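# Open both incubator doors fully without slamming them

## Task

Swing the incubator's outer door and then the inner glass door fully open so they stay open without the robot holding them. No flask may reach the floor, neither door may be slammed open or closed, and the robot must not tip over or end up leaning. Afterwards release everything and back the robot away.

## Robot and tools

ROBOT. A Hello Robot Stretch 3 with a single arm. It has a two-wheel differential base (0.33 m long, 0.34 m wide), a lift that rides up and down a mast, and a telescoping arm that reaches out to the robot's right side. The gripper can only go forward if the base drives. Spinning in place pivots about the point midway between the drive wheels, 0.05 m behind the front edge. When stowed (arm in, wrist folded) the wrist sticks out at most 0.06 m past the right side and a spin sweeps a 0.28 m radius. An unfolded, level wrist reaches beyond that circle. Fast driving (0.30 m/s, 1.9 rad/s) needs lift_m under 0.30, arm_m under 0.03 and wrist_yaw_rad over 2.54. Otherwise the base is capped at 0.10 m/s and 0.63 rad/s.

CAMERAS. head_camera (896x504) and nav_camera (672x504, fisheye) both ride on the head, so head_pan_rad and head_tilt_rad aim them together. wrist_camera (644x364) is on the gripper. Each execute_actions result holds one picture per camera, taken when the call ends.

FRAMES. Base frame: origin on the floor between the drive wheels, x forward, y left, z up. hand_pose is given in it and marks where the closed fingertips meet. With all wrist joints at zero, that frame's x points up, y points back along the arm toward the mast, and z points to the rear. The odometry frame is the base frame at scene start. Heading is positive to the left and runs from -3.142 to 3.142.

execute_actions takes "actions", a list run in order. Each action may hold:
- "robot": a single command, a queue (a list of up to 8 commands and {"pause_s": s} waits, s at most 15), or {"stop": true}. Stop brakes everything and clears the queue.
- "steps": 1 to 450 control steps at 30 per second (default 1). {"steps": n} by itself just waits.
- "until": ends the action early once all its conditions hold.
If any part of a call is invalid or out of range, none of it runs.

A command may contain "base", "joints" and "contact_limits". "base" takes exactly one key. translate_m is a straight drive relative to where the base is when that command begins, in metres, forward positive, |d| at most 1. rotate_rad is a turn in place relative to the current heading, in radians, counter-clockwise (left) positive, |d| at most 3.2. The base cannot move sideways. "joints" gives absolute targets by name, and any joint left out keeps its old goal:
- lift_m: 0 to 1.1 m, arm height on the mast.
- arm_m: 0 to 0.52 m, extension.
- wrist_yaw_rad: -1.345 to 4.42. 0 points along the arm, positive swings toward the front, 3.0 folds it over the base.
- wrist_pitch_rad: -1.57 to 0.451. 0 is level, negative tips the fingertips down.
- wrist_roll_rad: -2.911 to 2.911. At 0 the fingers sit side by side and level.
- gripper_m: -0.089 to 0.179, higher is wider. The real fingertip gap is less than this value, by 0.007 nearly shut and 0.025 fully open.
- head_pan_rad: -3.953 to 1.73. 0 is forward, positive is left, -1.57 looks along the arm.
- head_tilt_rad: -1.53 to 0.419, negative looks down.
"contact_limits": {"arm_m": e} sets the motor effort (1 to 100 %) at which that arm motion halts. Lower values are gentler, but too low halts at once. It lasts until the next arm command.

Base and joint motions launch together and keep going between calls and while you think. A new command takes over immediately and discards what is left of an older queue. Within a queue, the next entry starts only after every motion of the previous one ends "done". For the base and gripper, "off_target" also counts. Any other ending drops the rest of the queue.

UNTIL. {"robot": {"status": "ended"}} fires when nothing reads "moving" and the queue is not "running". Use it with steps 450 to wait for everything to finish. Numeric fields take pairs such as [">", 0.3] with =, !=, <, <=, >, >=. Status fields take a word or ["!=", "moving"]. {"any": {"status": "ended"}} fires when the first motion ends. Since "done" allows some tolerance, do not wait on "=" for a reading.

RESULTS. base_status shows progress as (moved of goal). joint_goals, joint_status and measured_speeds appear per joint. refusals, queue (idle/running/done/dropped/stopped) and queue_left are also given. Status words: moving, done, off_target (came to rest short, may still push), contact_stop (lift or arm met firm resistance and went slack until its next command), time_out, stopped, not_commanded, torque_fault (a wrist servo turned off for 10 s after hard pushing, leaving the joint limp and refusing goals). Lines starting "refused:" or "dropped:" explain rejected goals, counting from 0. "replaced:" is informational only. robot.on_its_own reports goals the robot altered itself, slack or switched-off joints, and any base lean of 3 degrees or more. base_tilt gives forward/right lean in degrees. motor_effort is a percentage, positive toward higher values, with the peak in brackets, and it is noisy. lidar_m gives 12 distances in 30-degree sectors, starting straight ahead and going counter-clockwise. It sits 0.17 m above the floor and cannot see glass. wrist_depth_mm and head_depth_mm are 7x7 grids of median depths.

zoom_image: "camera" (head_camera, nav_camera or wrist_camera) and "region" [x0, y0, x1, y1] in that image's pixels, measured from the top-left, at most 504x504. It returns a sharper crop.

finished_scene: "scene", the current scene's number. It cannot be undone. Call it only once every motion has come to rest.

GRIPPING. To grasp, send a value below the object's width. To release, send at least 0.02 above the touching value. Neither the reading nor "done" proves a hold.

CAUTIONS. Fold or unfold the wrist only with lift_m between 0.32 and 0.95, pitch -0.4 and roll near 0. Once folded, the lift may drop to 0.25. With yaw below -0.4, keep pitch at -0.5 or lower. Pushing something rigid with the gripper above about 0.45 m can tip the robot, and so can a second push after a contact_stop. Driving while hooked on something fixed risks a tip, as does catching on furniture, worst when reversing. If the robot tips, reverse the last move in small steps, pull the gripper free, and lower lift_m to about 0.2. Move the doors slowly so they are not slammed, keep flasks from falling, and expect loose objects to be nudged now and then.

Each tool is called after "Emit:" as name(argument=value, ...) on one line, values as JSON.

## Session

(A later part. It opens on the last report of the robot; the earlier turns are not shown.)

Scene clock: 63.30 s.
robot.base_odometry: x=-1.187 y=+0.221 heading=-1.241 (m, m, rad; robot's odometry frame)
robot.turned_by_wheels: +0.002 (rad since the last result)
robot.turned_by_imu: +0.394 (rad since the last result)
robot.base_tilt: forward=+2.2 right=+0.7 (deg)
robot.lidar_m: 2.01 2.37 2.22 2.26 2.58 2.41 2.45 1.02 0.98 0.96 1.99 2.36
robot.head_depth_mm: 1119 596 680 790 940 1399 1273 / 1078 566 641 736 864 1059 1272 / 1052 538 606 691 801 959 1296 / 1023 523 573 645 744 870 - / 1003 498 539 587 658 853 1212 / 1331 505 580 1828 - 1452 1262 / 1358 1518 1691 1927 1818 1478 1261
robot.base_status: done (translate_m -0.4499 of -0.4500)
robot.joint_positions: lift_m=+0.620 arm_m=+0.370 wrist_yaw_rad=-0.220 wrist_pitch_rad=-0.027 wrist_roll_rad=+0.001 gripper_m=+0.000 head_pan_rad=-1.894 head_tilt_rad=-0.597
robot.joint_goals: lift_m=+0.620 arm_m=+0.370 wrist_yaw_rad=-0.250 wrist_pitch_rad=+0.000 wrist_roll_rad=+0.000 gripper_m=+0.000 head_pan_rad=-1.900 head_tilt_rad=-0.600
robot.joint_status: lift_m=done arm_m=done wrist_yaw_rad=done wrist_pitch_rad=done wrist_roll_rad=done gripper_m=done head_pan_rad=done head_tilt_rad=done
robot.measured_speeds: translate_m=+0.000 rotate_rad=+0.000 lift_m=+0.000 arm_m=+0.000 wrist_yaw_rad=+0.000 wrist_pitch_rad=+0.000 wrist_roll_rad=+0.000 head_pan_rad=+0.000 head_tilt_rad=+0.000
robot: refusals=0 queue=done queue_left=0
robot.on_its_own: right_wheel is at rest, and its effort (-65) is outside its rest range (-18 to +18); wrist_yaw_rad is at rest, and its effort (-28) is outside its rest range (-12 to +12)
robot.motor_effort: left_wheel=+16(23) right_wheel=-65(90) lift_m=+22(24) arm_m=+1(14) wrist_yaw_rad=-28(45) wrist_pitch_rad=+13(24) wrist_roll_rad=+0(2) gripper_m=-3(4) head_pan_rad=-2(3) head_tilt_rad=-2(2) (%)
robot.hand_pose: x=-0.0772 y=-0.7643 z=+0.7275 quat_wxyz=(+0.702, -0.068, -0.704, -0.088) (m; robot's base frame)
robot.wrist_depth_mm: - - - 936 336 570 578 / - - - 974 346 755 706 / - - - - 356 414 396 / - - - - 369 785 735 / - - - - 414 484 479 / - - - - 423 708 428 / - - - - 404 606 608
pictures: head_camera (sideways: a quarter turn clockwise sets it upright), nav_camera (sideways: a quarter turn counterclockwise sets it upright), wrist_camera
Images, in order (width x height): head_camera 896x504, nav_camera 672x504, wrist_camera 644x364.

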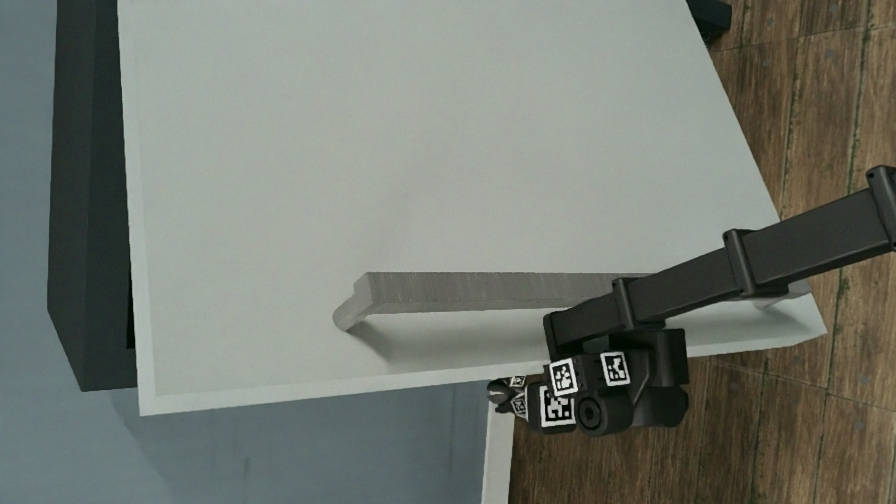

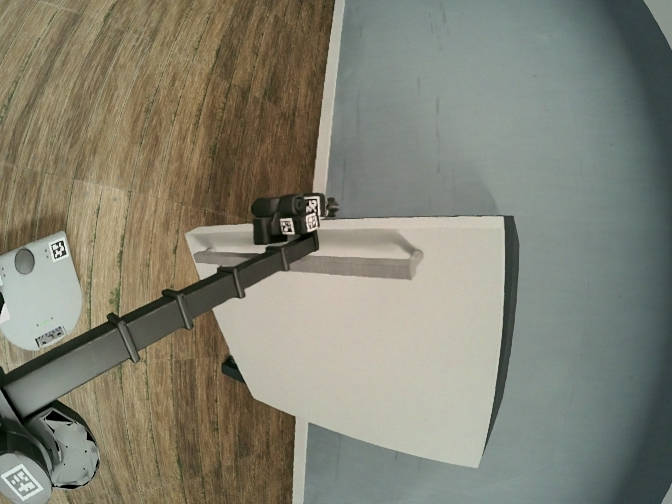

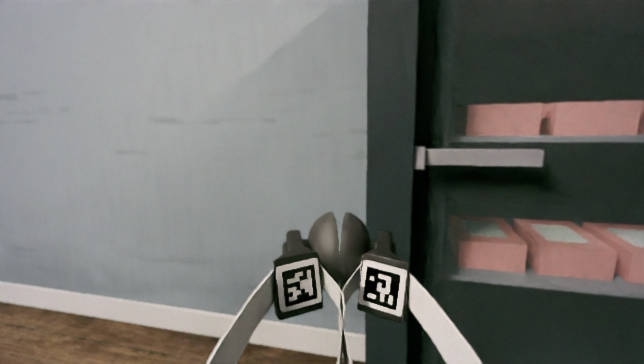

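Emit:
execute_actions(actions=[{"robot":[{"base":{"translate_m":0.15}},{"joints":{"arm_m":0.03,"wrist_yaw_rad":0.0}},{"base":{"rotate_rad":-0.39},"joints":{"head_pan_rad":-1.7}}],"steps":450,"until":{"robot":{"status":"ended"}}}])

Scene clock: 71.80 s.
robot.base_odometry: x=-1.138 y=+0.079 heading=-1.632 (m, m, rad; robot's odometry frame)
robot.turned_by_wheels: -0.392 (rad since the last result)
robot.turned_by_imu: -0.389 (rad since the last result)
robot.base_tilt: forward=+2.1 right=+0.8 (deg)
robot.lidar_m: 2.22 1.86 2.20 2.15 2.26 2.62 2.54 2.21 1.08 1.00 1.67 2.28
robot.head_depth_mm: 1111 729 847 1007 1237 1507 1271 / 1081 667 761 888 1060 1469 1269 / 1046 612 691 795 933 1131 1275 / 1027 566 612 692 794 907 1292 / 1003 527 585 667 766 929 1265 / 987 875 1005 1206 1703 1489 1261 / 1334 1484 1643 1850 1807 1488 1259
robot.base_status: done (rotate_rad -0.3899 of -0.3900)
robot.joint_positions: lift_m=+0.620 arm_m=+0.030 wrist_yaw_rad=+0.000 wrist_pitch_rad=-0.027 wrist_roll_rad=+0.001 gripper_m=+0.000 head_pan_rad=-1.707 head_tilt_rad=-0.597
robot.joint_goals: lift_m=+0.620 arm_m=+0.030 wrist_yaw_rad=+0.000 wrist_pitch_rad=+0.000 wrist_roll_rad=+0.000 gripper_m=+0.000 head_pan_rad=-1.700 head_tilt_rad=-0.600
robot.joint_status: lift_m=done arm_m=done wrist_yaw_rad=done wrist_pitch_rad=done wrist_roll_rad=done gripper_m=done head_pan_rad=done head_tilt_rad=done
robot.measured_speeds: translate_m=+0.000 rotate_rad=+0.000 lift_m=+0.000 arm_m=+0.000 wrist_yaw_rad=+0.000 wrist_pitch_rad=+0.000 wrist_roll_rad=+0.000 head_pan_rad=+0.000 head_tilt_rad=+0.000
robot: refusals=0 queue=done queue_left=0
robot.motor_effort: left_wheel=+1(17) right_wheel=-3(65) lift_m=+22(22) arm_m=-2(2) wrist_yaw_rad=+0(28) wrist_pitch_rad=+13(13) wrist_roll_rad=+0(0) gripper_m=-2(2) head_pan_rad=+3(17) head_tilt_rad=-1(2) (%)
robot.hand_pose: x=-0.0215 y=-0.4308 z=+0.7277 quat_wxyz=(+0.707, +0.010, -0.707, -0.010) (m; robot's base frame)
robot.wrist_depth_mm: - - - 307 267 387 465 / - - - 318 274 399 483 / - - - 325 281 416 505 / - - - 336 343 431 530 / - - - 568 365 447 553 / - - - - 414 470 586 / - - - 372 314 502 621
pictures: head_camera (sideways: a quarter turn clockwise sets it upright), nav_camera (sideways: a quarter turn counterclockwise sets it upright), wrist_camera
Images, in order (width x height): head_camera 896x504, nav_camera 672x504, wrist_camera 644x364.

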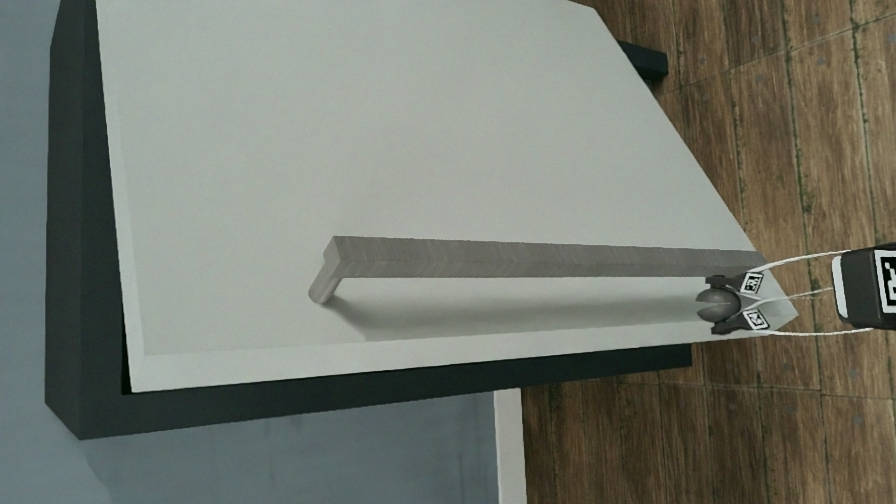

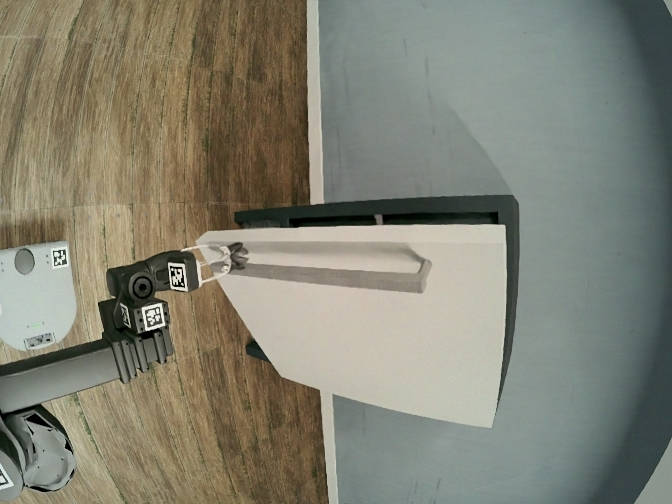

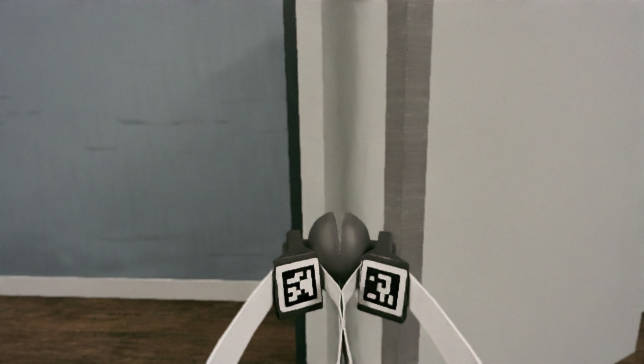

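Emit:
execute_actions(actions=[{"robot":[{"base":{"translate_m":0.33},"joints":{"wrist_pitch_rad":-0.55}},{"joints":{"wrist_yaw_rad":-1.1}},{"joints":{"arm_m":0.44,"lift_m":0.7,"head_pan_rad":-2.0}}],"steps":450,"until":{"robot":{"status":"ended"}}}])

Scene clock: 83.13 s.
robot.base_odometry: x=-1.158 y=-0.251 heading=-1.632 (m, m, rad; robot's odometry frame)
robot.turned_by_wheels: +0.000 (rad since the last result)
robot.turned_by_imu: -0.001 (rad since the last result)
robot.base_tilt: forward=+2.1 right=+0.8 (deg)
robot.lidar_m: 1.88 1.55 2.20 2.13 2.25 2.96 2.87 2.23 1.03 1.02 1.68 1.94
robot.head_depth_mm: 1106 868 1064 1355 1789 1508 1275 / 1071 710 745 1001 1275 1500 1267 / 1047 618 696 805 913 1391 1297 / 1015 1394 1282 1369 1416 1393 - / 995 1176 1201 1322 1415 - 1262 / 984 974 1142 1289 1703 1493 1261 / 1307 1453 1615 1769 - 1492 1256
robot.base_status: done (translate_m +0.3300 of +0.3300)
robot.joint_positions: lift_m=+0.700 arm_m=+0.440 wrist_yaw_rad=-1.099 wrist_pitch_rad=-0.562 wrist_roll_rad=+0.001 gripper_m=+0.000 head_pan_rad=-1.993 head_tilt_rad=-0.597
robot.joint_goals: lift_m=+0.700 arm_m=+0.440 wrist_yaw_rad=-1.100 wrist_pitch_rad=-0.550 wrist_roll_rad=+0.000 gripper_m=+0.000 head_pan_rad=-2.000 head_tilt_rad=-0.600
robot.joint_status: lift_m=done arm_m=done wrist_yaw_rad=done wrist_pitch_rad=done wrist_roll_rad=done gripper_m=done head_pan_rad=done head_tilt_rad=done
robot.measured_speeds: translate_m=+0.000 rotate_rad=+0.000 lift_m=+0.000 arm_m=+0.000 wrist_yaw_rad=+0.000 wrist_pitch_rad=+0.000 wrist_roll_rad=+0.000 head_pan_rad=+0.000 head_tilt_rad=+0.000
robot: refusals=0 queue=done queue_left=0
robot.motor_effort: left_wheel=+1(4) right_wheel=-3(4) lift_m=+24(23) arm_m=+3(3) wrist_yaw_rad=-1(0) wrist_pitch_rad=+6(13) wrist_roll_rad=+0(0) gripper_m=-2(3) head_pan_rad=-2(21) head_tilt_rad=-2(1) (%)
robot.hand_pose: x=-0.2032 y=-0.6772 z=+0.6815 quat_wxyz=(+0.477, -0.187, -0.682, -0.522) (m; robot's base frame)
robot.wrist_depth_mm: 300 779 671 817 356 168 161 / 318 506 948 927 358 183 183 / 374 457 811 874 362 202 242 / 552 428 709 - 362 229 - / 857 496 645 - 340 277 - / 923 713 748 - 321 385 886 / 840 827 774 810 447 790 788
pictures: head_camera (sideways: a quarter turn clockwise sets it upright), nav_camera (sideways: a quarter turn counterclockwise sets it upright), wrist_camera
Images, in order (width x height): head_camera 896x504, nav_camera 672x504, wrist_camera 644x364.

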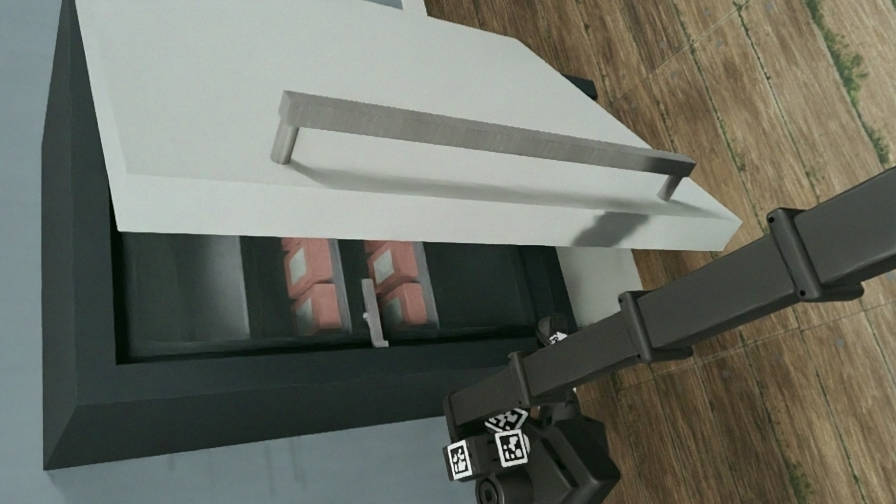

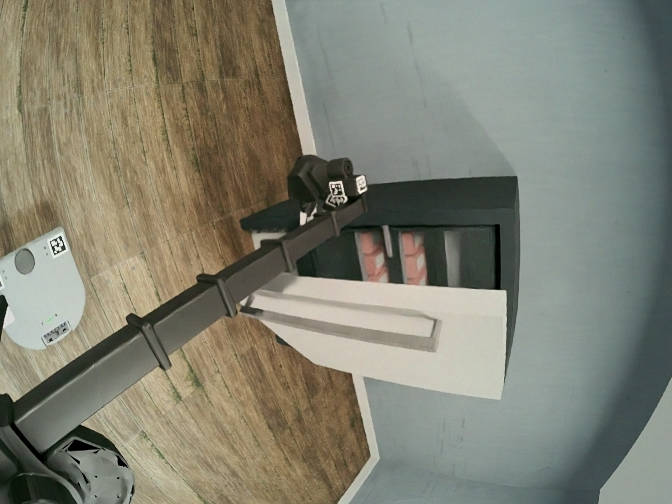

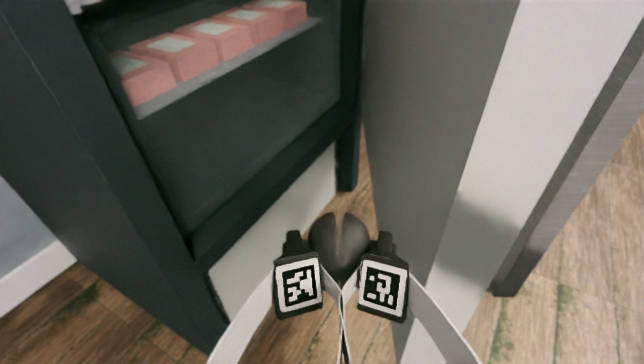

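Emit:
execute_actions(actions=[{"robot":[{"joints":{"arm_m":0.48}},{"base":{"translate_m":-0.35}}],"steps":450,"until":{"robot":{"status":"ended"}}}])

Scene clock: 89.23 s.
robot.base_odometry: x=-1.137 y=+0.099 heading=-1.631 (m, m, rad; robot's odometry frame)
robot.turned_by_wheels: +0.002 (rad since the last result)
robot.turned_by_imu: +0.151 (rad since the last result)
robot.base_tilt: forward=+2.6 right=+0.8 (deg)
robot.lidar_m: 1.86 2.46 2.16 2.18 2.42 2.56 2.55 1.94 1.04 0.99 1.77 2.23
robot.head_depth_mm: 1448 829 1013 2113 1854 1521 1276 / 1151 671 792 957 1220 1506 1277 / 1105 567 648 757 914 1164 1299 / 1072 500 532 572 636 740 - / 1035 450 487 550 615 800 1183 / 1001 901 1124 1124 1321 1462 1259 / 983 910 995 1087 1700 1484 1261
robot.base_status: done (translate_m -0.3499 of -0.3500)
robot.joint_positions: lift_m=+0.700 arm_m=+0.479 wrist_yaw_rad=-1.100 wrist_pitch_rad=-0.565 wrist_roll_rad=+0.001 gripper_m=+0.000 head_pan_rad=-1.994 head_tilt_rad=-0.597
robot.joint_goals: lift_m=+0.700 arm_m=+0.480 wrist_yaw_rad=-1.100 wrist_pitch_rad=-0.550 wrist_roll_rad=+0.000 gripper_m=+0.000 head_pan_rad=-2.000 head_tilt_rad=-0.600
robot.joint_status: lift_m=done arm_m=done wrist_yaw_rad=done wrist_pitch_rad=done wrist_roll_rad=done gripper_m=done head_pan_rad=done head_tilt_rad=done
robot.measured_speeds: translate_m=+0.000 rotate_rad=+0.000 lift_m=+0.000 arm_m=+0.000 wrist_yaw_rad=+0.000 wrist_pitch_rad=+0.000 wrist_roll_rad=+0.000 head_pan_rad=+0.000 head_tilt_rad=+0.000
robot: refusals=0 queue=done queue_left=0
robot.on_its_own: right_wheel is at rest, and its effort (-73) is outside its rest range (-18 to +18)
robot.motor_effort: left_wheel=+15(36) right_wheel=-73(100) lift_m=+24(26) arm_m=+5(7) wrist_yaw_rad=+0(1) wrist_pitch_rad=+7(7) wrist_roll_rad=-1(0) gripper_m=-2(2) head_pan_rad=-2(2) head_tilt_rad=-2(1) (%)
robot.hand_pose: x=-0.2029 y=-0.7165 z=+0.6811 quat_wxyz=(+0.476, -0.187, -0.682, -0.523) (m; robot's base frame)
robot.wrist_depth_mm: 620 705 760 628 558 267 176 / 597 488 519 685 562 269 176 / 379 422 776 778 571 268 175 / 369 651 661 717 570 270 176 / 382 560 579 650 535 272 177 / 357 502 543 - 436 271 177 / 328 458 644 820 794 272 178
pictures: head_camera (sideways: a quarter turn clockwise sets it upright), nav_camera (sideways: a quarter turn counterclockwise sets it upright), wrist_camera
Images, in order (width x height): head_camera 896x504, nav_camera 672x504, wrist_camera 644x364.

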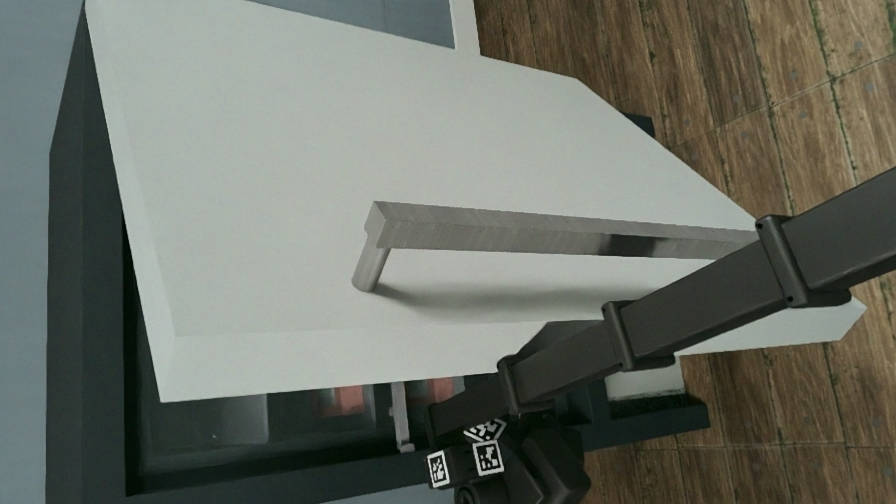

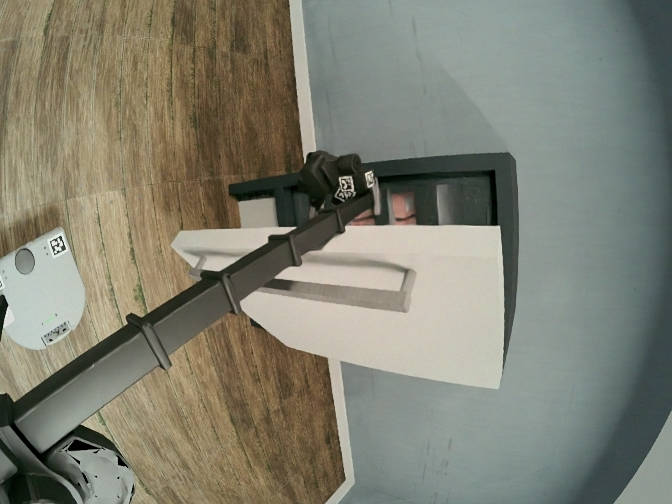

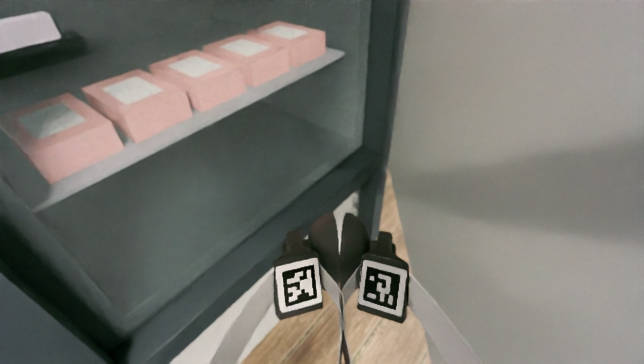

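Emit:
execute_actions(actions=[{"robot":[{"base":{"translate_m":0.03}},{"joints":{"arm_m":0.25},"contact_limits":{"arm_m":22}}],"steps":450,"until":{"robot":{"status":"ended"}}}])

Scene clock: 94.77 s.
robot.base_odometry: x=-1.139 y=+0.069 heading=-1.632 (m, m, rad; robot's odometry frame)
robot.turned_by_wheels: -0.002 (rad since the last result)
robot.turned_by_imu: -0.003 (rad since the last result)
robot.base_tilt: forward=+2.1 right=+0.7 (deg)
robot.lidar_m: 1.84 2.42 2.15 2.17 2.41 2.58 2.58 1.95 1.04 0.99 1.77 2.20
robot.head_depth_mm: 1444 541 725 494 1678 1503 1263 / 1066 391 416 479 700 821 1219 / 1043 986 435 483 543 642 794 / 1019 1275 1386 1456 1401 1515 - / 998 1265 1375 1377 1371 - 1239 / 977 1258 1295 1244 1321 - 1232 / 963 903 1004 1702 1826 - 1242
robot.base_status: done (translate_m +0.0300 of +0.0300)
robot.joint_positions: lift_m=+0.700 arm_m=+0.250 wrist_yaw_rad=-1.099 wrist_pitch_rad=-0.565 wrist_roll_rad=+0.001 gripper_m=+0.000 head_pan_rad=-1.994 head_tilt_rad=-0.597
robot.joint_goals: lift_m=+0.700 arm_m=+0.250 wrist_yaw_rad=-1.100 wrist_pitch_rad=-0.550 wrist_roll_rad=+0.000 gripper_m=+0.000 head_pan_rad=-2.000 head_tilt_rad=-0.600
robot.joint_status: lift_m=done arm_m=done wrist_yaw_rad=done wrist_pitch_rad=done wrist_roll_rad=done gripper_m=done head_pan_rad=done head_tilt_rad=done
robot.measured_speeds: translate_m=+0.000 rotate_rad=+0.000 lift_m=+0.000 arm_m=+0.000 wrist_yaw_rad=+0.000 wrist_pitch_rad=+0.000 wrist_roll_rad=+0.000 head_pan_rad=+0.000 head_tilt_rad=+0.000
robot: refusals=0 queue=done queue_left=0
robot.motor_effort: left_wheel=+0(17) right_wheel=+0(72) lift_m=+23(24) arm_m=-2(4) wrist_yaw_rad=-1(20) wrist_pitch_rad=+7(7) wrist_roll_rad=+0(0) gripper_m=-3(4) head_pan_rad=-3(3) head_tilt_rad=-2(2) (%)
robot.contact_limits: arm_m 22 (drawing in: default 15, maximum 24; extending or still: default 21, maximum 34)
robot.hand_pose: x=-0.2028 y=-0.4877 z=+0.6811 quat_wxyz=(+0.476, -0.186, -0.682, -0.523) (m; robot's base frame)
robot.wrist_depth_mm: 765 656 714 558 231 146 107 / 532 643 913 643 245 150 109 / 806 813 825 740 257 155 112 / 674 681 764 991 274 161 114 / 580 637 923 - 277 167 118 / 559 735 919 - 254 174 135 / 649 791 814 804 378 182 184
pictures: head_camera (sideways: a quarter turn clockwise sets it upright), nav_camera (sideways: a quarter turn counterclockwise sets it upright), wrist_camera
Images, in order (width x height): head_camera 896x504, nav_camera 672x504, wrist_camera 644x364.

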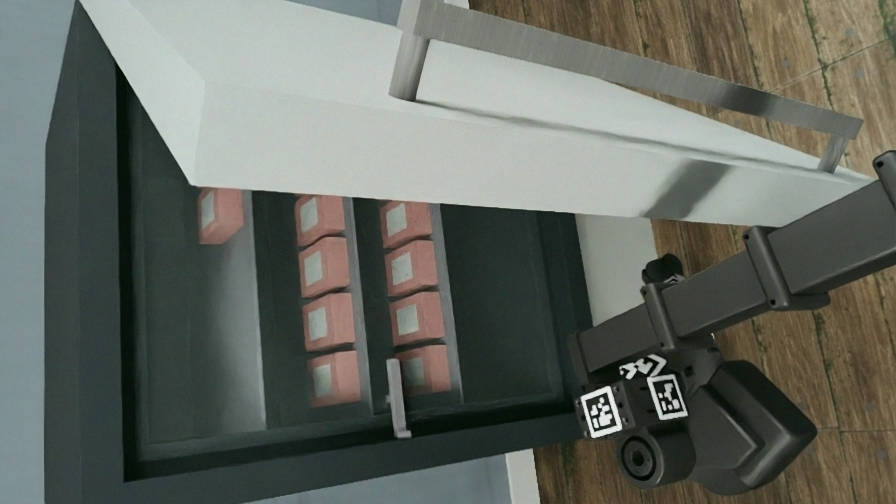

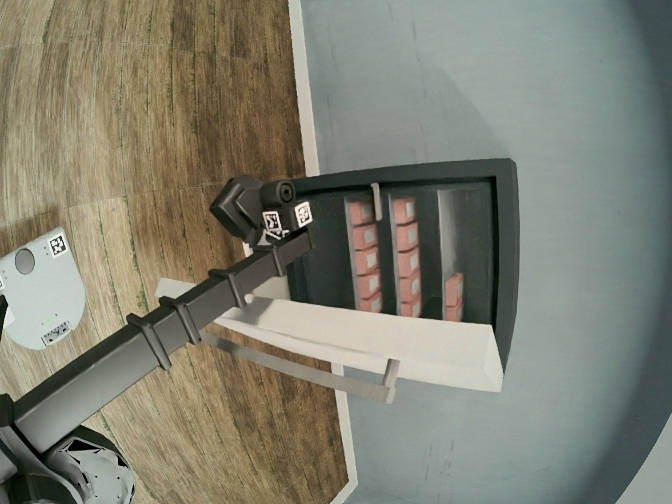

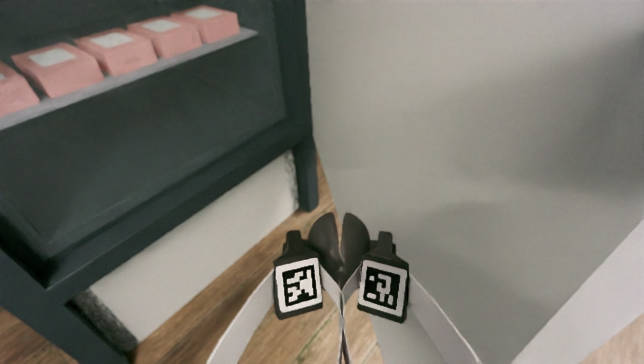

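Worked; door much wider. Now back up to push.

Emit:
execute_actions(actions=[{"robot":[{"base":{"rotate_rad":-0.12}},{"base":{"translate_m":-0.3},"joints":{"arm_m":0.22}}],"steps":450,"until":{"robot":{"status":"ended"}}}])

Scene clock: 100.67 s.
robot.base_odometry: x=-1.085 y=+0.364 heading=-1.752 (m, m, rad; robot's odometry frame)
robot.turned_by_wheels: -0.120 (rad since the last result)
robot.turned_by_imu: -0.119 (rad since the last result)
robot.base_tilt: forward=+2.1 right=+0.8 (deg)
robot.lidar_m: 2.12 2.63 2.23 2.19 2.31 2.34 2.28 2.12 1.01 1.02 1.03 2.38
robot.head_depth_mm: 1630 1743 - 297 343 433 1191 / 1566 390 321 336 358 407 491 / 1501 442 434 462 496 532 543 / 1402 613 670 740 826 799 - / 995 945 1056 1226 1352 - 1258 / 978 1083 1196 1398 1326 - 1207 / 966 1256 1135 1294 1299 1402 1225
robot.base_status: done (translate_m -0.3000 of -0.3000)
robot.joint_positions: lift_m=+0.700 arm_m=+0.220 wrist_yaw_rad=-1.098 wrist_pitch_rad=-0.572 wrist_roll_rad=+0.001 gripper_m=+0.000 head_pan_rad=-1.994 head_tilt_rad=-0.597
robot.joint_goals: lift_m=+0.700 arm_m=+0.220 wrist_yaw_rad=-1.100 wrist_pitch_rad=-0.550 wrist_roll_rad=+0.000 gripper_m=+0.000 head_pan_rad=-2.000 head_tilt_rad=-0.600
robot.joint_status: lift_m=done arm_m=done wrist_yaw_rad=done wrist_pitch_rad=done wrist_roll_rad=done gripper_m=done head_pan_rad=done head_tilt_rad=done
robot.measured_speeds: translate_m=+0.000 rotate_rad=+0.000 lift_m=+0.000 arm_m=+0.000 wrist_yaw_rad=+0.000 wrist_pitch_rad=+0.000 wrist_roll_rad=+0.000 head_pan_rad=+0.000 head_tilt_rad=+0.000
robot: refusals=0 queue=done queue_left=0
robot.motor_effort: left_wheel=+1(4) right_wheel=-2(22) lift_m=+22(23) arm_m=-2(3) wrist_yaw_rad=-2(13) wrist_pitch_rad=+11(14) wrist_roll_rad=+0(1) gripper_m=-2(4) head_pan_rad=-2(3) head_tilt_rad=-1(2) (%)
robot.hand_pose: x=-0.2016 y=-0.4572 z=+0.6795 quat_wxyz=(+0.474, -0.184, -0.683, -0.525) (m; robot's base frame)
robot.wrist_depth_mm: 441 293 199 152 122 103 88 / 491 365 232 169 134 110 94 / 568 488 276 191 147 120 100 / 647 625 339 223 164 130 108 / 586 664 440 269 180 143 117 / 566 782 886 - 193 159 127 / 642 810 799 409 266 176 139
pictures: head_camera (sideways: a quarter turn clockwise sets it upright), nav_camera (sideways: a quarter turn counterclockwise sets it upright), wrist_camera
Images, in order (width x height): head_camera 896x504, nav_camera 672x504, wrist_camera 644x364.

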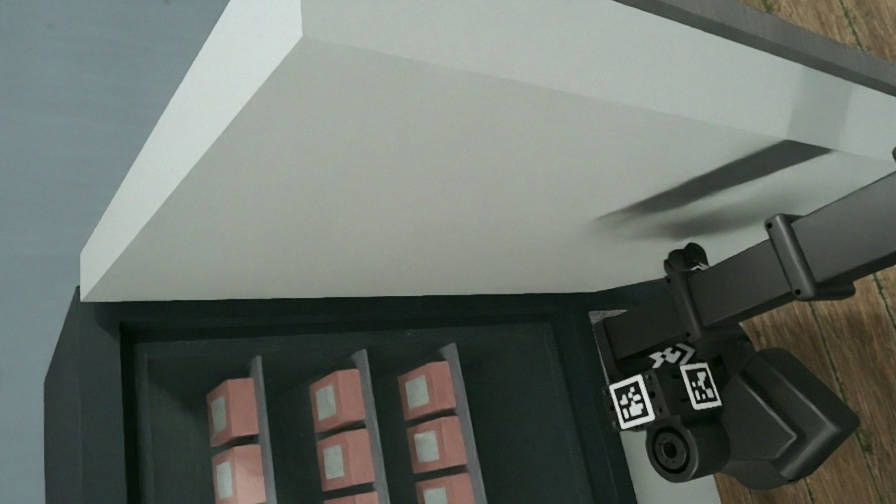

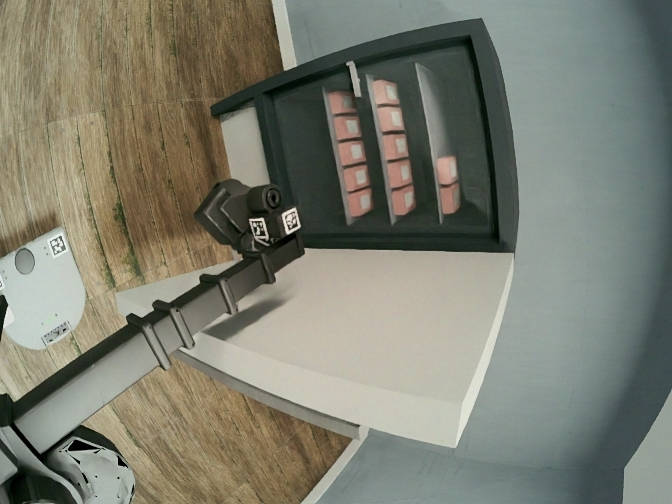

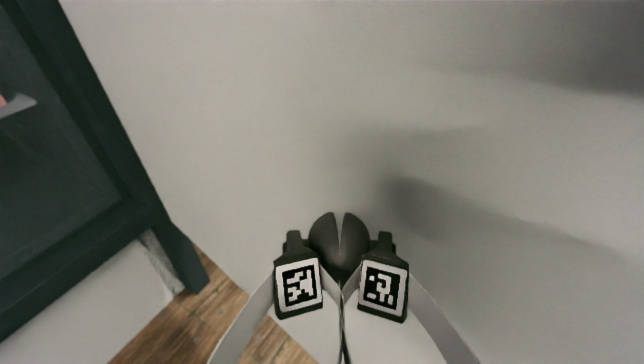

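Emit:
execute_actions(actions=[{"robot":[{"base":{"translate_m":-0.2},"joints":{"arm_m":0.12}}],"steps":450,"until":{"robot":{"status":"ended"}}}])

Scene clock: 104.27 s.
robot.base_odometry: x=-1.049 y=+0.561 heading=-1.752 (m, m, rad; robot's odometry frame)
robot.turned_by_wheels: +0.000 (rad since the last result)
robot.turned_by_imu: -0.001 (rad since the last result)
robot.base_tilt: forward=+2.1 right=+0.7 (deg)
robot.lidar_m: 2.32 2.84 2.25 2.20 2.32 2.13 2.08 2.11 1.60 0.96 1.07 2.37
robot.head_depth_mm: 1615 394 355 383 416 455 538 / 1559 391 399 435 477 529 593 / 1498 434 456 503 563 634 711 / 1442 486 531 596 679 769 - / 1369 564 637 731 862 1015 - / 1318 683 792 948 1169 1430 - / 1234 861 998 1187 1278 1414 1256
robot.base_status: done (translate_m -0.2000 of -0.2000)
robot.joint_positions: lift_m=+0.700 arm_m=+0.120 wrist_yaw_rad=-1.099 wrist_pitch_rad=-0.572 wrist_roll_rad=+0.001 gripper_m=+0.000 head_pan_rad=-1.994 head_tilt_rad=-0.597
robot.joint_goals: lift_m=+0.700 arm_m=+0.120 wrist_yaw_rad=-1.100 wrist_pitch_rad=-0.550 wrist_roll_rad=+0.000 gripper_m=+0.000 head_pan_rad=-2.000 head_tilt_rad=-0.600
robot.joint_status: lift_m=done arm_m=done wrist_yaw_rad=done wrist_pitch_rad=done wrist_roll_rad=done gripper_m=done head_pan_rad=done head_tilt_rad=done
robot.measured_speeds: translate_m=+0.000 rotate_rad=+0.000 lift_m=+0.000 arm_m=+0.000 wrist_yaw_rad=+0.000 wrist_pitch_rad=+0.000 wrist_roll_rad=+0.000 head_pan_rad=+0.000 head_tilt_rad=+0.000
robot: refusals=0 queue=done queue_left=0
robot.motor_effort: left_wheel=+1(4) right_wheel=-2(36) lift_m=+22(22) arm_m=-1(4) wrist_yaw_rad=-1(23) wrist_pitch_rad=+11(14) wrist_roll_rad=+0(1) gripper_m=-2(5) head_pan_rad=-2(2) head_tilt_rad=-2(2) (%)
robot.hand_pose: x=-0.2017 y=-0.3569 z=+0.6795 quat_wxyz=(+0.474, -0.184, -0.683, -0.525) (m; robot's base frame)
robot.wrist_depth_mm: 192 173 156 142 130 120 111 / 222 198 176 158 143 131 122 / 269 232 202 178 160 145 133 / 330 276 236 205 181 162 147 / 436 343 283 235 206 183 164 / 632 455 356 - 232 210 185 / 731 802 478 365 307 247 756
pictures: head_camera (sideways: a quarter turn clockwise sets it upright), nav_camera (sideways: a quarter turn counterclockwise sets it upright), wrist_camera
Images, in order (width x height): head_camera 896x504, nav_camera 672x504, wrist_camera 644x364.

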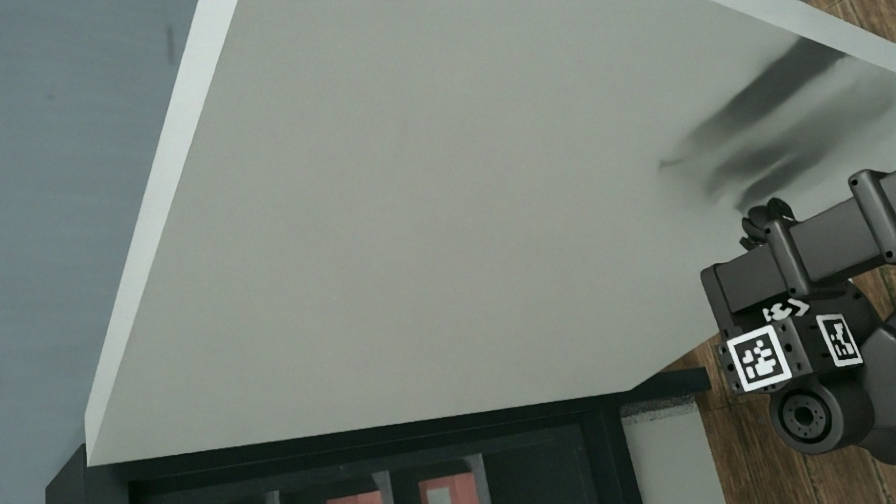

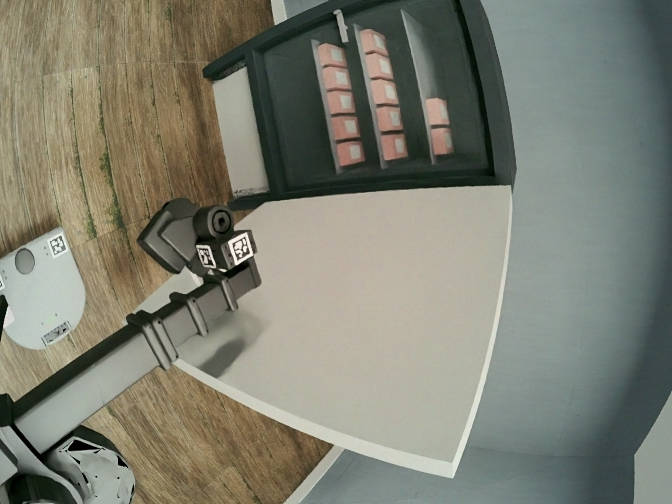

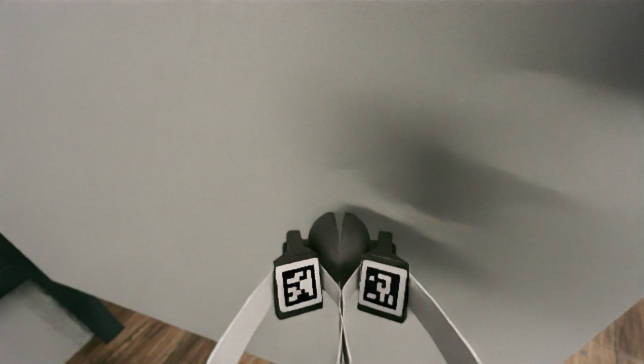

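Continue in small steps until it resists.

Emit:
execute_actions(actions=[{"robot":[{"base":{"translate_m":-0.1},"joints":{"arm_m":0.08}}],"steps":450,"until":{"robot":{"status":"ended"}}}])

Scene clock: 106.97 s.
robot.base_odometry: x=-1.031 y=+0.659 heading=-1.752 (m, m, rad; robot's odometry frame)
robot.turned_by_wheels: +0.000 (rad since the last result)
robot.turned_by_imu: +0.000 (rad since the last result)
robot.base_tilt: forward=+2.1 right=+0.7 (deg)
robot.lidar_m: 2.41 2.94 2.26 2.20 2.33 2.02 1.98 2.09 1.59 0.95 1.06 2.35
robot.head_depth_mm: 1609 1723 323 351 386 450 1241 / 1537 389 357 391 432 483 561 / 1483 387 398 442 495 563 630 / 1438 423 452 508 578 673 - / 1385 471 519 595 696 840 - / 1325 533 613 719 876 1129 1325 / 1264 631 744 909 1177 1386 1261
robot.base_status: done (translate_m -0.1000 of -0.1000)
robot.joint_positions: lift_m=+0.700 arm_m=+0.080 wrist_yaw_rad=-1.098 wrist_pitch_rad=-0.572 wrist_roll_rad=+0.001 gripper_m=+0.000 head_pan_rad=-1.994 head_tilt_rad=-0.597
robot.joint_goals: lift_m=+0.700 arm_m=+0.080 wrist_yaw_rad=-1.100 wrist_pitch_rad=-0.550 wrist_roll_rad=+0.000 gripper_m=+0.000 head_pan_rad=-2.000 head_tilt_rad=-0.600
robot.joint_status: lift_m=done arm_m=done wrist_yaw_rad=done wrist_pitch_rad=done wrist_roll_rad=done gripper_m=done head_pan_rad=done head_tilt_rad=done
robot.measured_speeds: translate_m=+0.000 rotate_rad=+0.000 lift_m=+0.000 arm_m=+0.000 wrist_yaw_rad=+0.000 wrist_pitch_rad=+0.000 wrist_roll_rad=+0.000 head_pan_rad=+0.000 head_tilt_rad=+0.000
robot: refusals=0 queue=done queue_left=0
robot.motor_effort: left_wheel=+1(3) right_wheel=-3(20) lift_m=+22(23) arm_m=-2(3) wrist_yaw_rad=-2(14) wrist_pitch_rad=+11(16) wrist_roll_rad=+0(0) gripper_m=-2(3) head_pan_rad=-2(2) head_tilt_rad=-1(2) (%)
robot.hand_pose: x=-0.2016 y=-0.3172 z=+0.6796 quat_wxyz=(+0.474, -0.184, -0.683, -0.525) (m; robot's base frame)
robot.wrist_depth_mm: 140 133 124 117 110 105 99 / 159 150 139 130 122 115 109 / 187 172 158 147 137 127 121 / 222 202 184 167 155 144 142 / 278 247 218 190 178 164 991 / 365 313 268 - 202 198 893 / 605 426 356 299 269 785 787
pictures: head_camera (sideways: a quarter turn clockwise sets it upright), nav_camera (sideways: a quarter turn counterclockwise sets it upright), wrist_camera
Images, in order (width x height): head_camera 896x504, nav_camera 672x504, wrist_camera 644x364.

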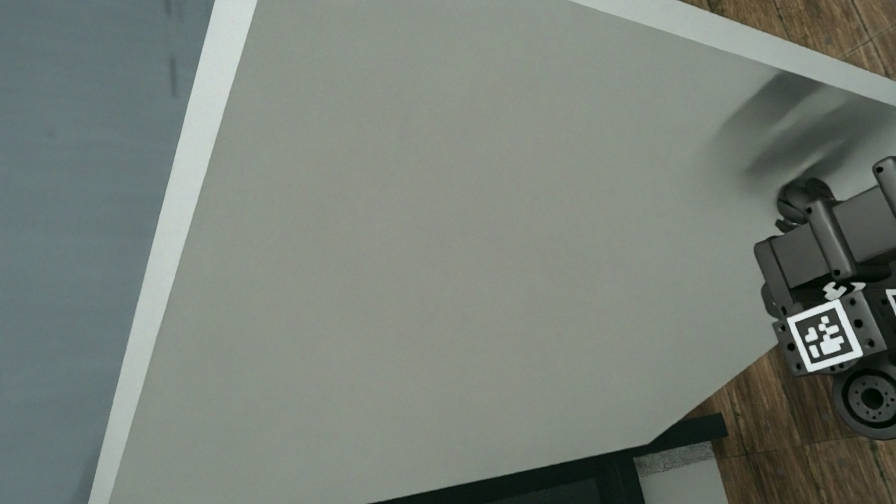

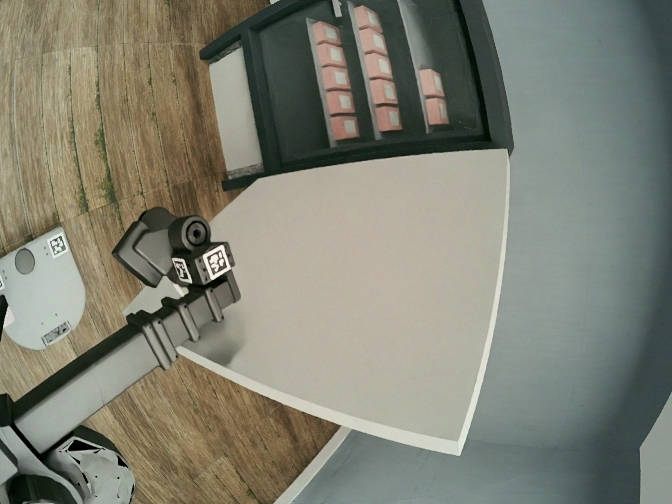

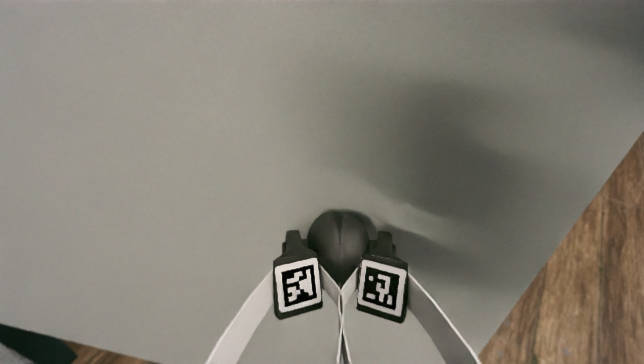

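Emit:
execute_actions(actions=[{"robot":[{"base":{"translate_m":-0.08},"joints":{"arm_m":0.12}}],"steps":450,"until":{"robot":{"status":"ended"}}}])

Scene clock: 111.57 s.
robot.base_odometry: x=-1.016 y=+0.738 heading=-1.752 (m, m, rad; robot's odometry frame)
robot.turned_by_wheels: +0.000 (rad since the last result)
robot.turned_by_imu: +0.173 (rad since the last result)
robot.base_tilt: forward=+2.2 right=+0.7 (deg)
robot.lidar_m: 2.48 2.59 2.21 2.21 2.26 1.93 1.92 1.83 1.56 0.95 1.13 2.84
robot.head_depth_mm: 1441 1533 308 331 357 390 455 / 1407 388 350 380 416 458 511 / 1383 400 406 447 497 558 616 / 1355 457 482 540 615 691 - / 1322 525 595 687 812 947 - / 1268 660 775 939 1206 1417 - / 950 868 1039 1239 1301 1412 1259
robot.base_status: done (translate_m -0.0800 of -0.0800)
robot.joint_positions: lift_m=+0.700 arm_m=+0.120 wrist_yaw_rad=-1.102 wrist_pitch_rad=-0.595 wrist_roll_rad=+0.003 gripper_m=+0.000 head_pan_rad=-1.995 head_tilt_rad=-0.598
robot.joint_goals: lift_m=+0.700 arm_m=+0.120 wrist_yaw_rad=-1.100 wrist_pitch_rad=-0.550 wrist_roll_rad=+0.000 gripper_m=+0.000 head_pan_rad=-2.000 head_tilt_rad=-0.600
robot.joint_status: lift_m=done arm_m=done wrist_yaw_rad=done wrist_pitch_rad=done wrist_roll_rad=done gripper_m=done head_pan_rad=done head_tilt_rad=done
robot.measured_speeds: translate_m=+0.000 rotate_rad=+0.000 lift_m=+0.000 arm_m=+0.000 wrist_yaw_rad=+0.000 wrist_pitch_rad=+0.000 wrist_roll_rad=+0.000 head_pan_rad=+0.000 head_tilt_rad=+0.000
robot: refusals=0 queue=done queue_left=0
robot.motor_effort: left_wheel=+0(25) right_wheel=-13(55) lift_m=+18(23) arm_m=+1(11) wrist_yaw_rad=+1(67) wrist_pitch_rad=+23(44) wrist_roll_rad=-2(3) gripper_m=-2(15) head_pan_rad=-2(2) head_tilt_rad=-1(2) (%)
robot.hand_pose: x=-0.1987 y=-0.3544 z=+0.6752 quat_wxyz=(+0.466, -0.178, -0.685, -0.531) (m; robot's base frame)
robot.wrist_depth_mm: 163 145 127 113 102 93 85 / 194 167 144 126 113 101 92 / 238 197 166 143 126 112 101 / 309 243 196 164 143 125 112 / 438 313 241 192 163 142 124 / 665 445 317 - 183 163 141 / 755 792 448 305 248 191 163
pictures: head_camera (sideways: a quarter turn clockwise sets it upright), nav_camera (sideways: a quarter turn counterclockwise sets it upright), wrist_camera
Images, in order (width x height): head_camera 896x504, nav_camera 672x504, wrist_camera 644x364.

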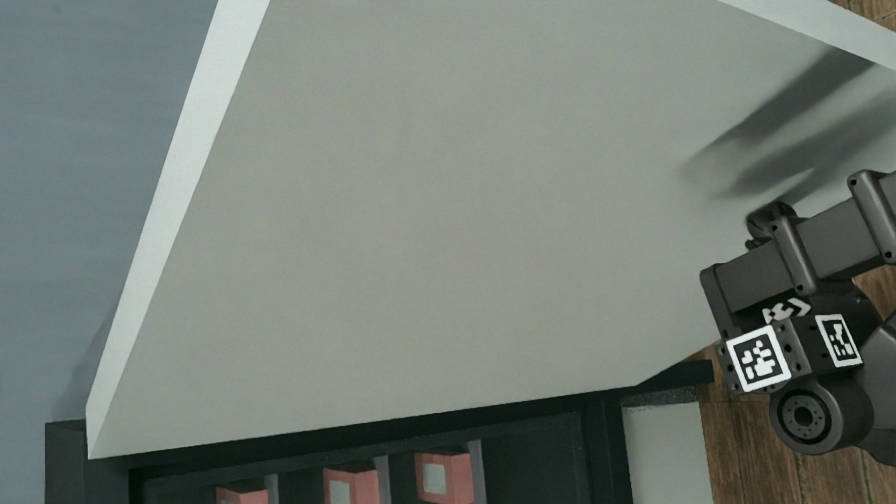

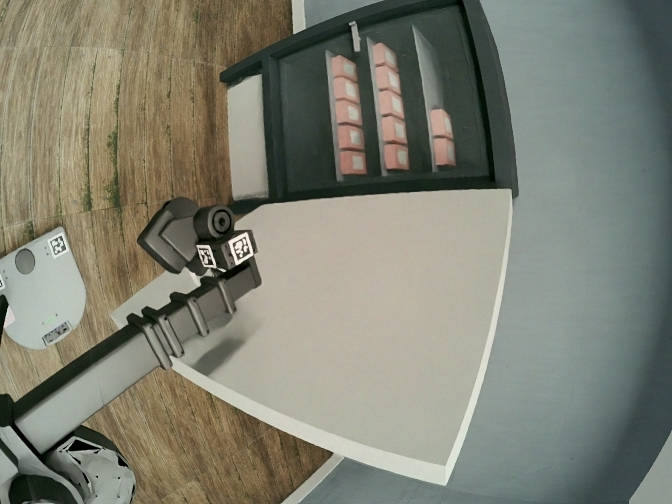

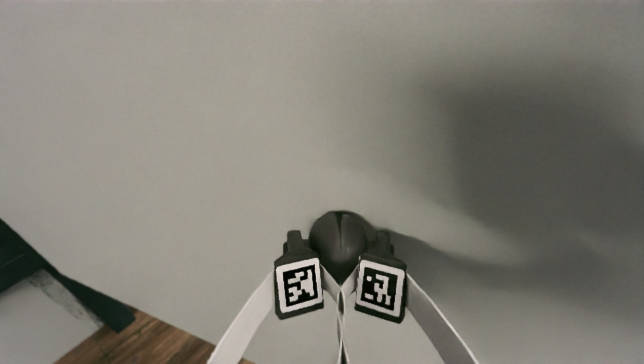

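Emit:
execute_actions(actions=[{"robot":[{"base":{"translate_m":0.1},"joints":{"arm_m":0.03}},{"base":{"rotate_rad":-0.17}},{"base":{"translate_m":0.5},"joints":{"wrist_yaw_rad":0,"head_pan_rad":-1.57}},{"joints":{"wrist_pitch_rad":0,"lift_m":0.67,"gripper_m":0.07,"arm_m":0.25}}],"steps":450,"until":{"robot":{"status":"ended"}}}])

Scene clock: 124.77 s.
robot.base_odometry: x=-1.207 y=+0.170 heading=-1.922 (m, m, rad; robot's odometry frame)
robot.turned_by_wheels: -0.170 (rad since the last result)
robot.turned_by_imu: -0.170 (rad since the last result)
robot.base_tilt: forward=+2.1 right=+0.8 (deg)
robot.lidar_m: 1.88 1.90 2.19 2.15 2.28 2.58 2.52 2.15 1.07 1.01 1.70 2.29
robot.head_depth_mm: 1092 1301 1227 1468 1367 1498 1302 / 1055 1288 1397 1457 1365 - - / 1027 1286 1381 1445 1377 - 1266 / 1002 1006 1171 1273 1365 1442 1262 / 1367 1487 1660 1874 1755 1496 1261 / 1388 1537 1736 1976 1807 1487 1261 / 1402 1554 1739 1992 1802 1488 1252
robot.base_status: done (translate_m +0.5000 of +0.5000)
robot.joint_positions: lift_m=+0.670 arm_m=+0.250 wrist_yaw_rad=-0.001 wrist_pitch_rad=-0.027 wrist_roll_rad=+0.003 gripper_m=+0.070 head_pan_rad=-1.577 head_tilt_rad=-0.598
robot.joint_goals: lift_m=+0.670 arm_m=+0.250 wrist_yaw_rad=+0.000 wrist_pitch_rad=+0.000 wrist_roll_rad=+0.000 gripper_m=+0.070 head_pan_rad=-1.570 head_tilt_rad=-0.600
robot.joint_status: lift_m=done arm_m=done wrist_yaw_rad=done wrist_pitch_rad=done wrist_roll_rad=done gripper_m=done head_pan_rad=done head_tilt_rad=done
robot.measured_speeds: translate_m=+0.000 rotate_rad=+0.000 lift_m=+0.000 arm_m=+0.000 wrist_yaw_rad=+0.000 wrist_pitch_rad=+0.000 wrist_roll_rad=+0.000 head_pan_rad=+0.000 head_tilt_rad=+0.000
robot: refusals=0 queue=done queue_left=0
robot.motor_effort: left_wheel=+0(5) right_wheel=-3(14) lift_m=+17(21) arm_m=+2(2) wrist_yaw_rad=+1(2) wrist_pitch_rad=+13(23) wrist_roll_rad=-2(2) gripper_m=+1(79) head_pan_rad=+3(25) head_tilt_rad=-2(2) (%)
robot.hand_pose: x=-0.0216 y=-0.6502 z=+0.7781 quat_wxyz=(+0.706, +0.009, -0.708, -0.010) (m; robot's base frame)
robot.wrist_depth_mm: - - - 533 918 879 539 / - - - 550 855 901 663 / - - - 558 977 936 630 / - - - 556 1000 982 661 / - - - 595 692 634 623 / - - - 604 920 864 655 / - - - 643 704 698 660
pictures: head_camera (sideways: a quarter turn clockwise sets it upright), nav_camera (sideways: a quarter turn counterclockwise sets it upright), wrist_camera
Images, in order (width x height): head_camera 896x504, nav_camera 672x504, wrist_camera 644x364.

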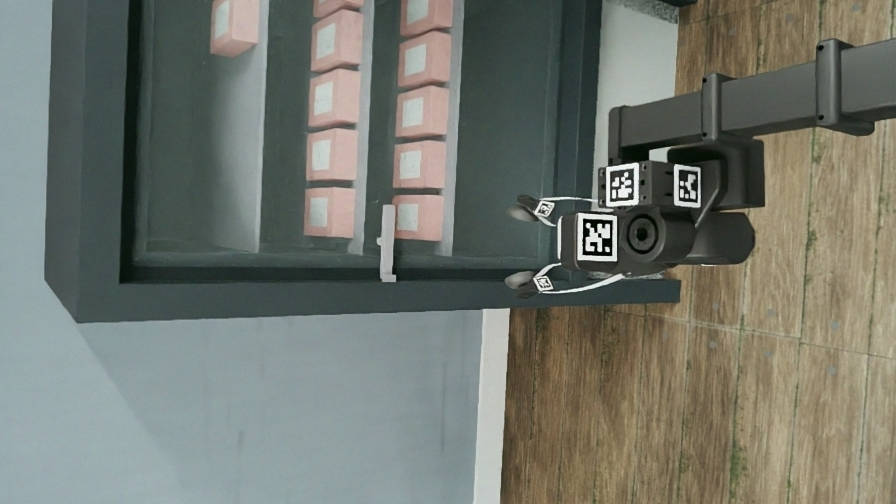

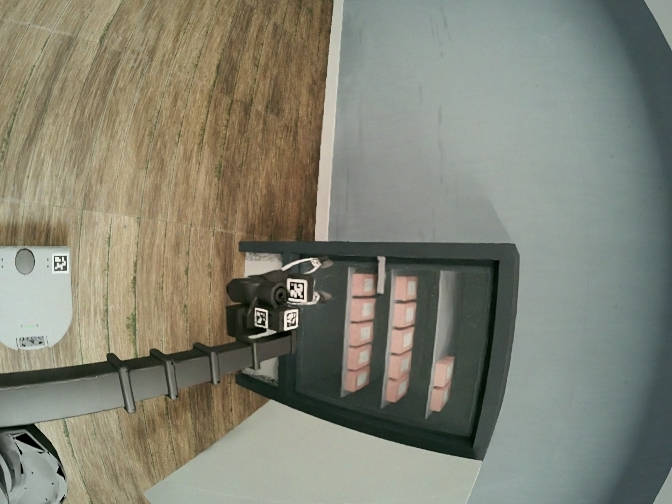

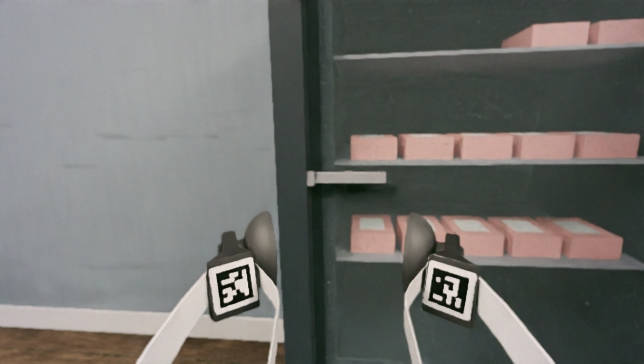

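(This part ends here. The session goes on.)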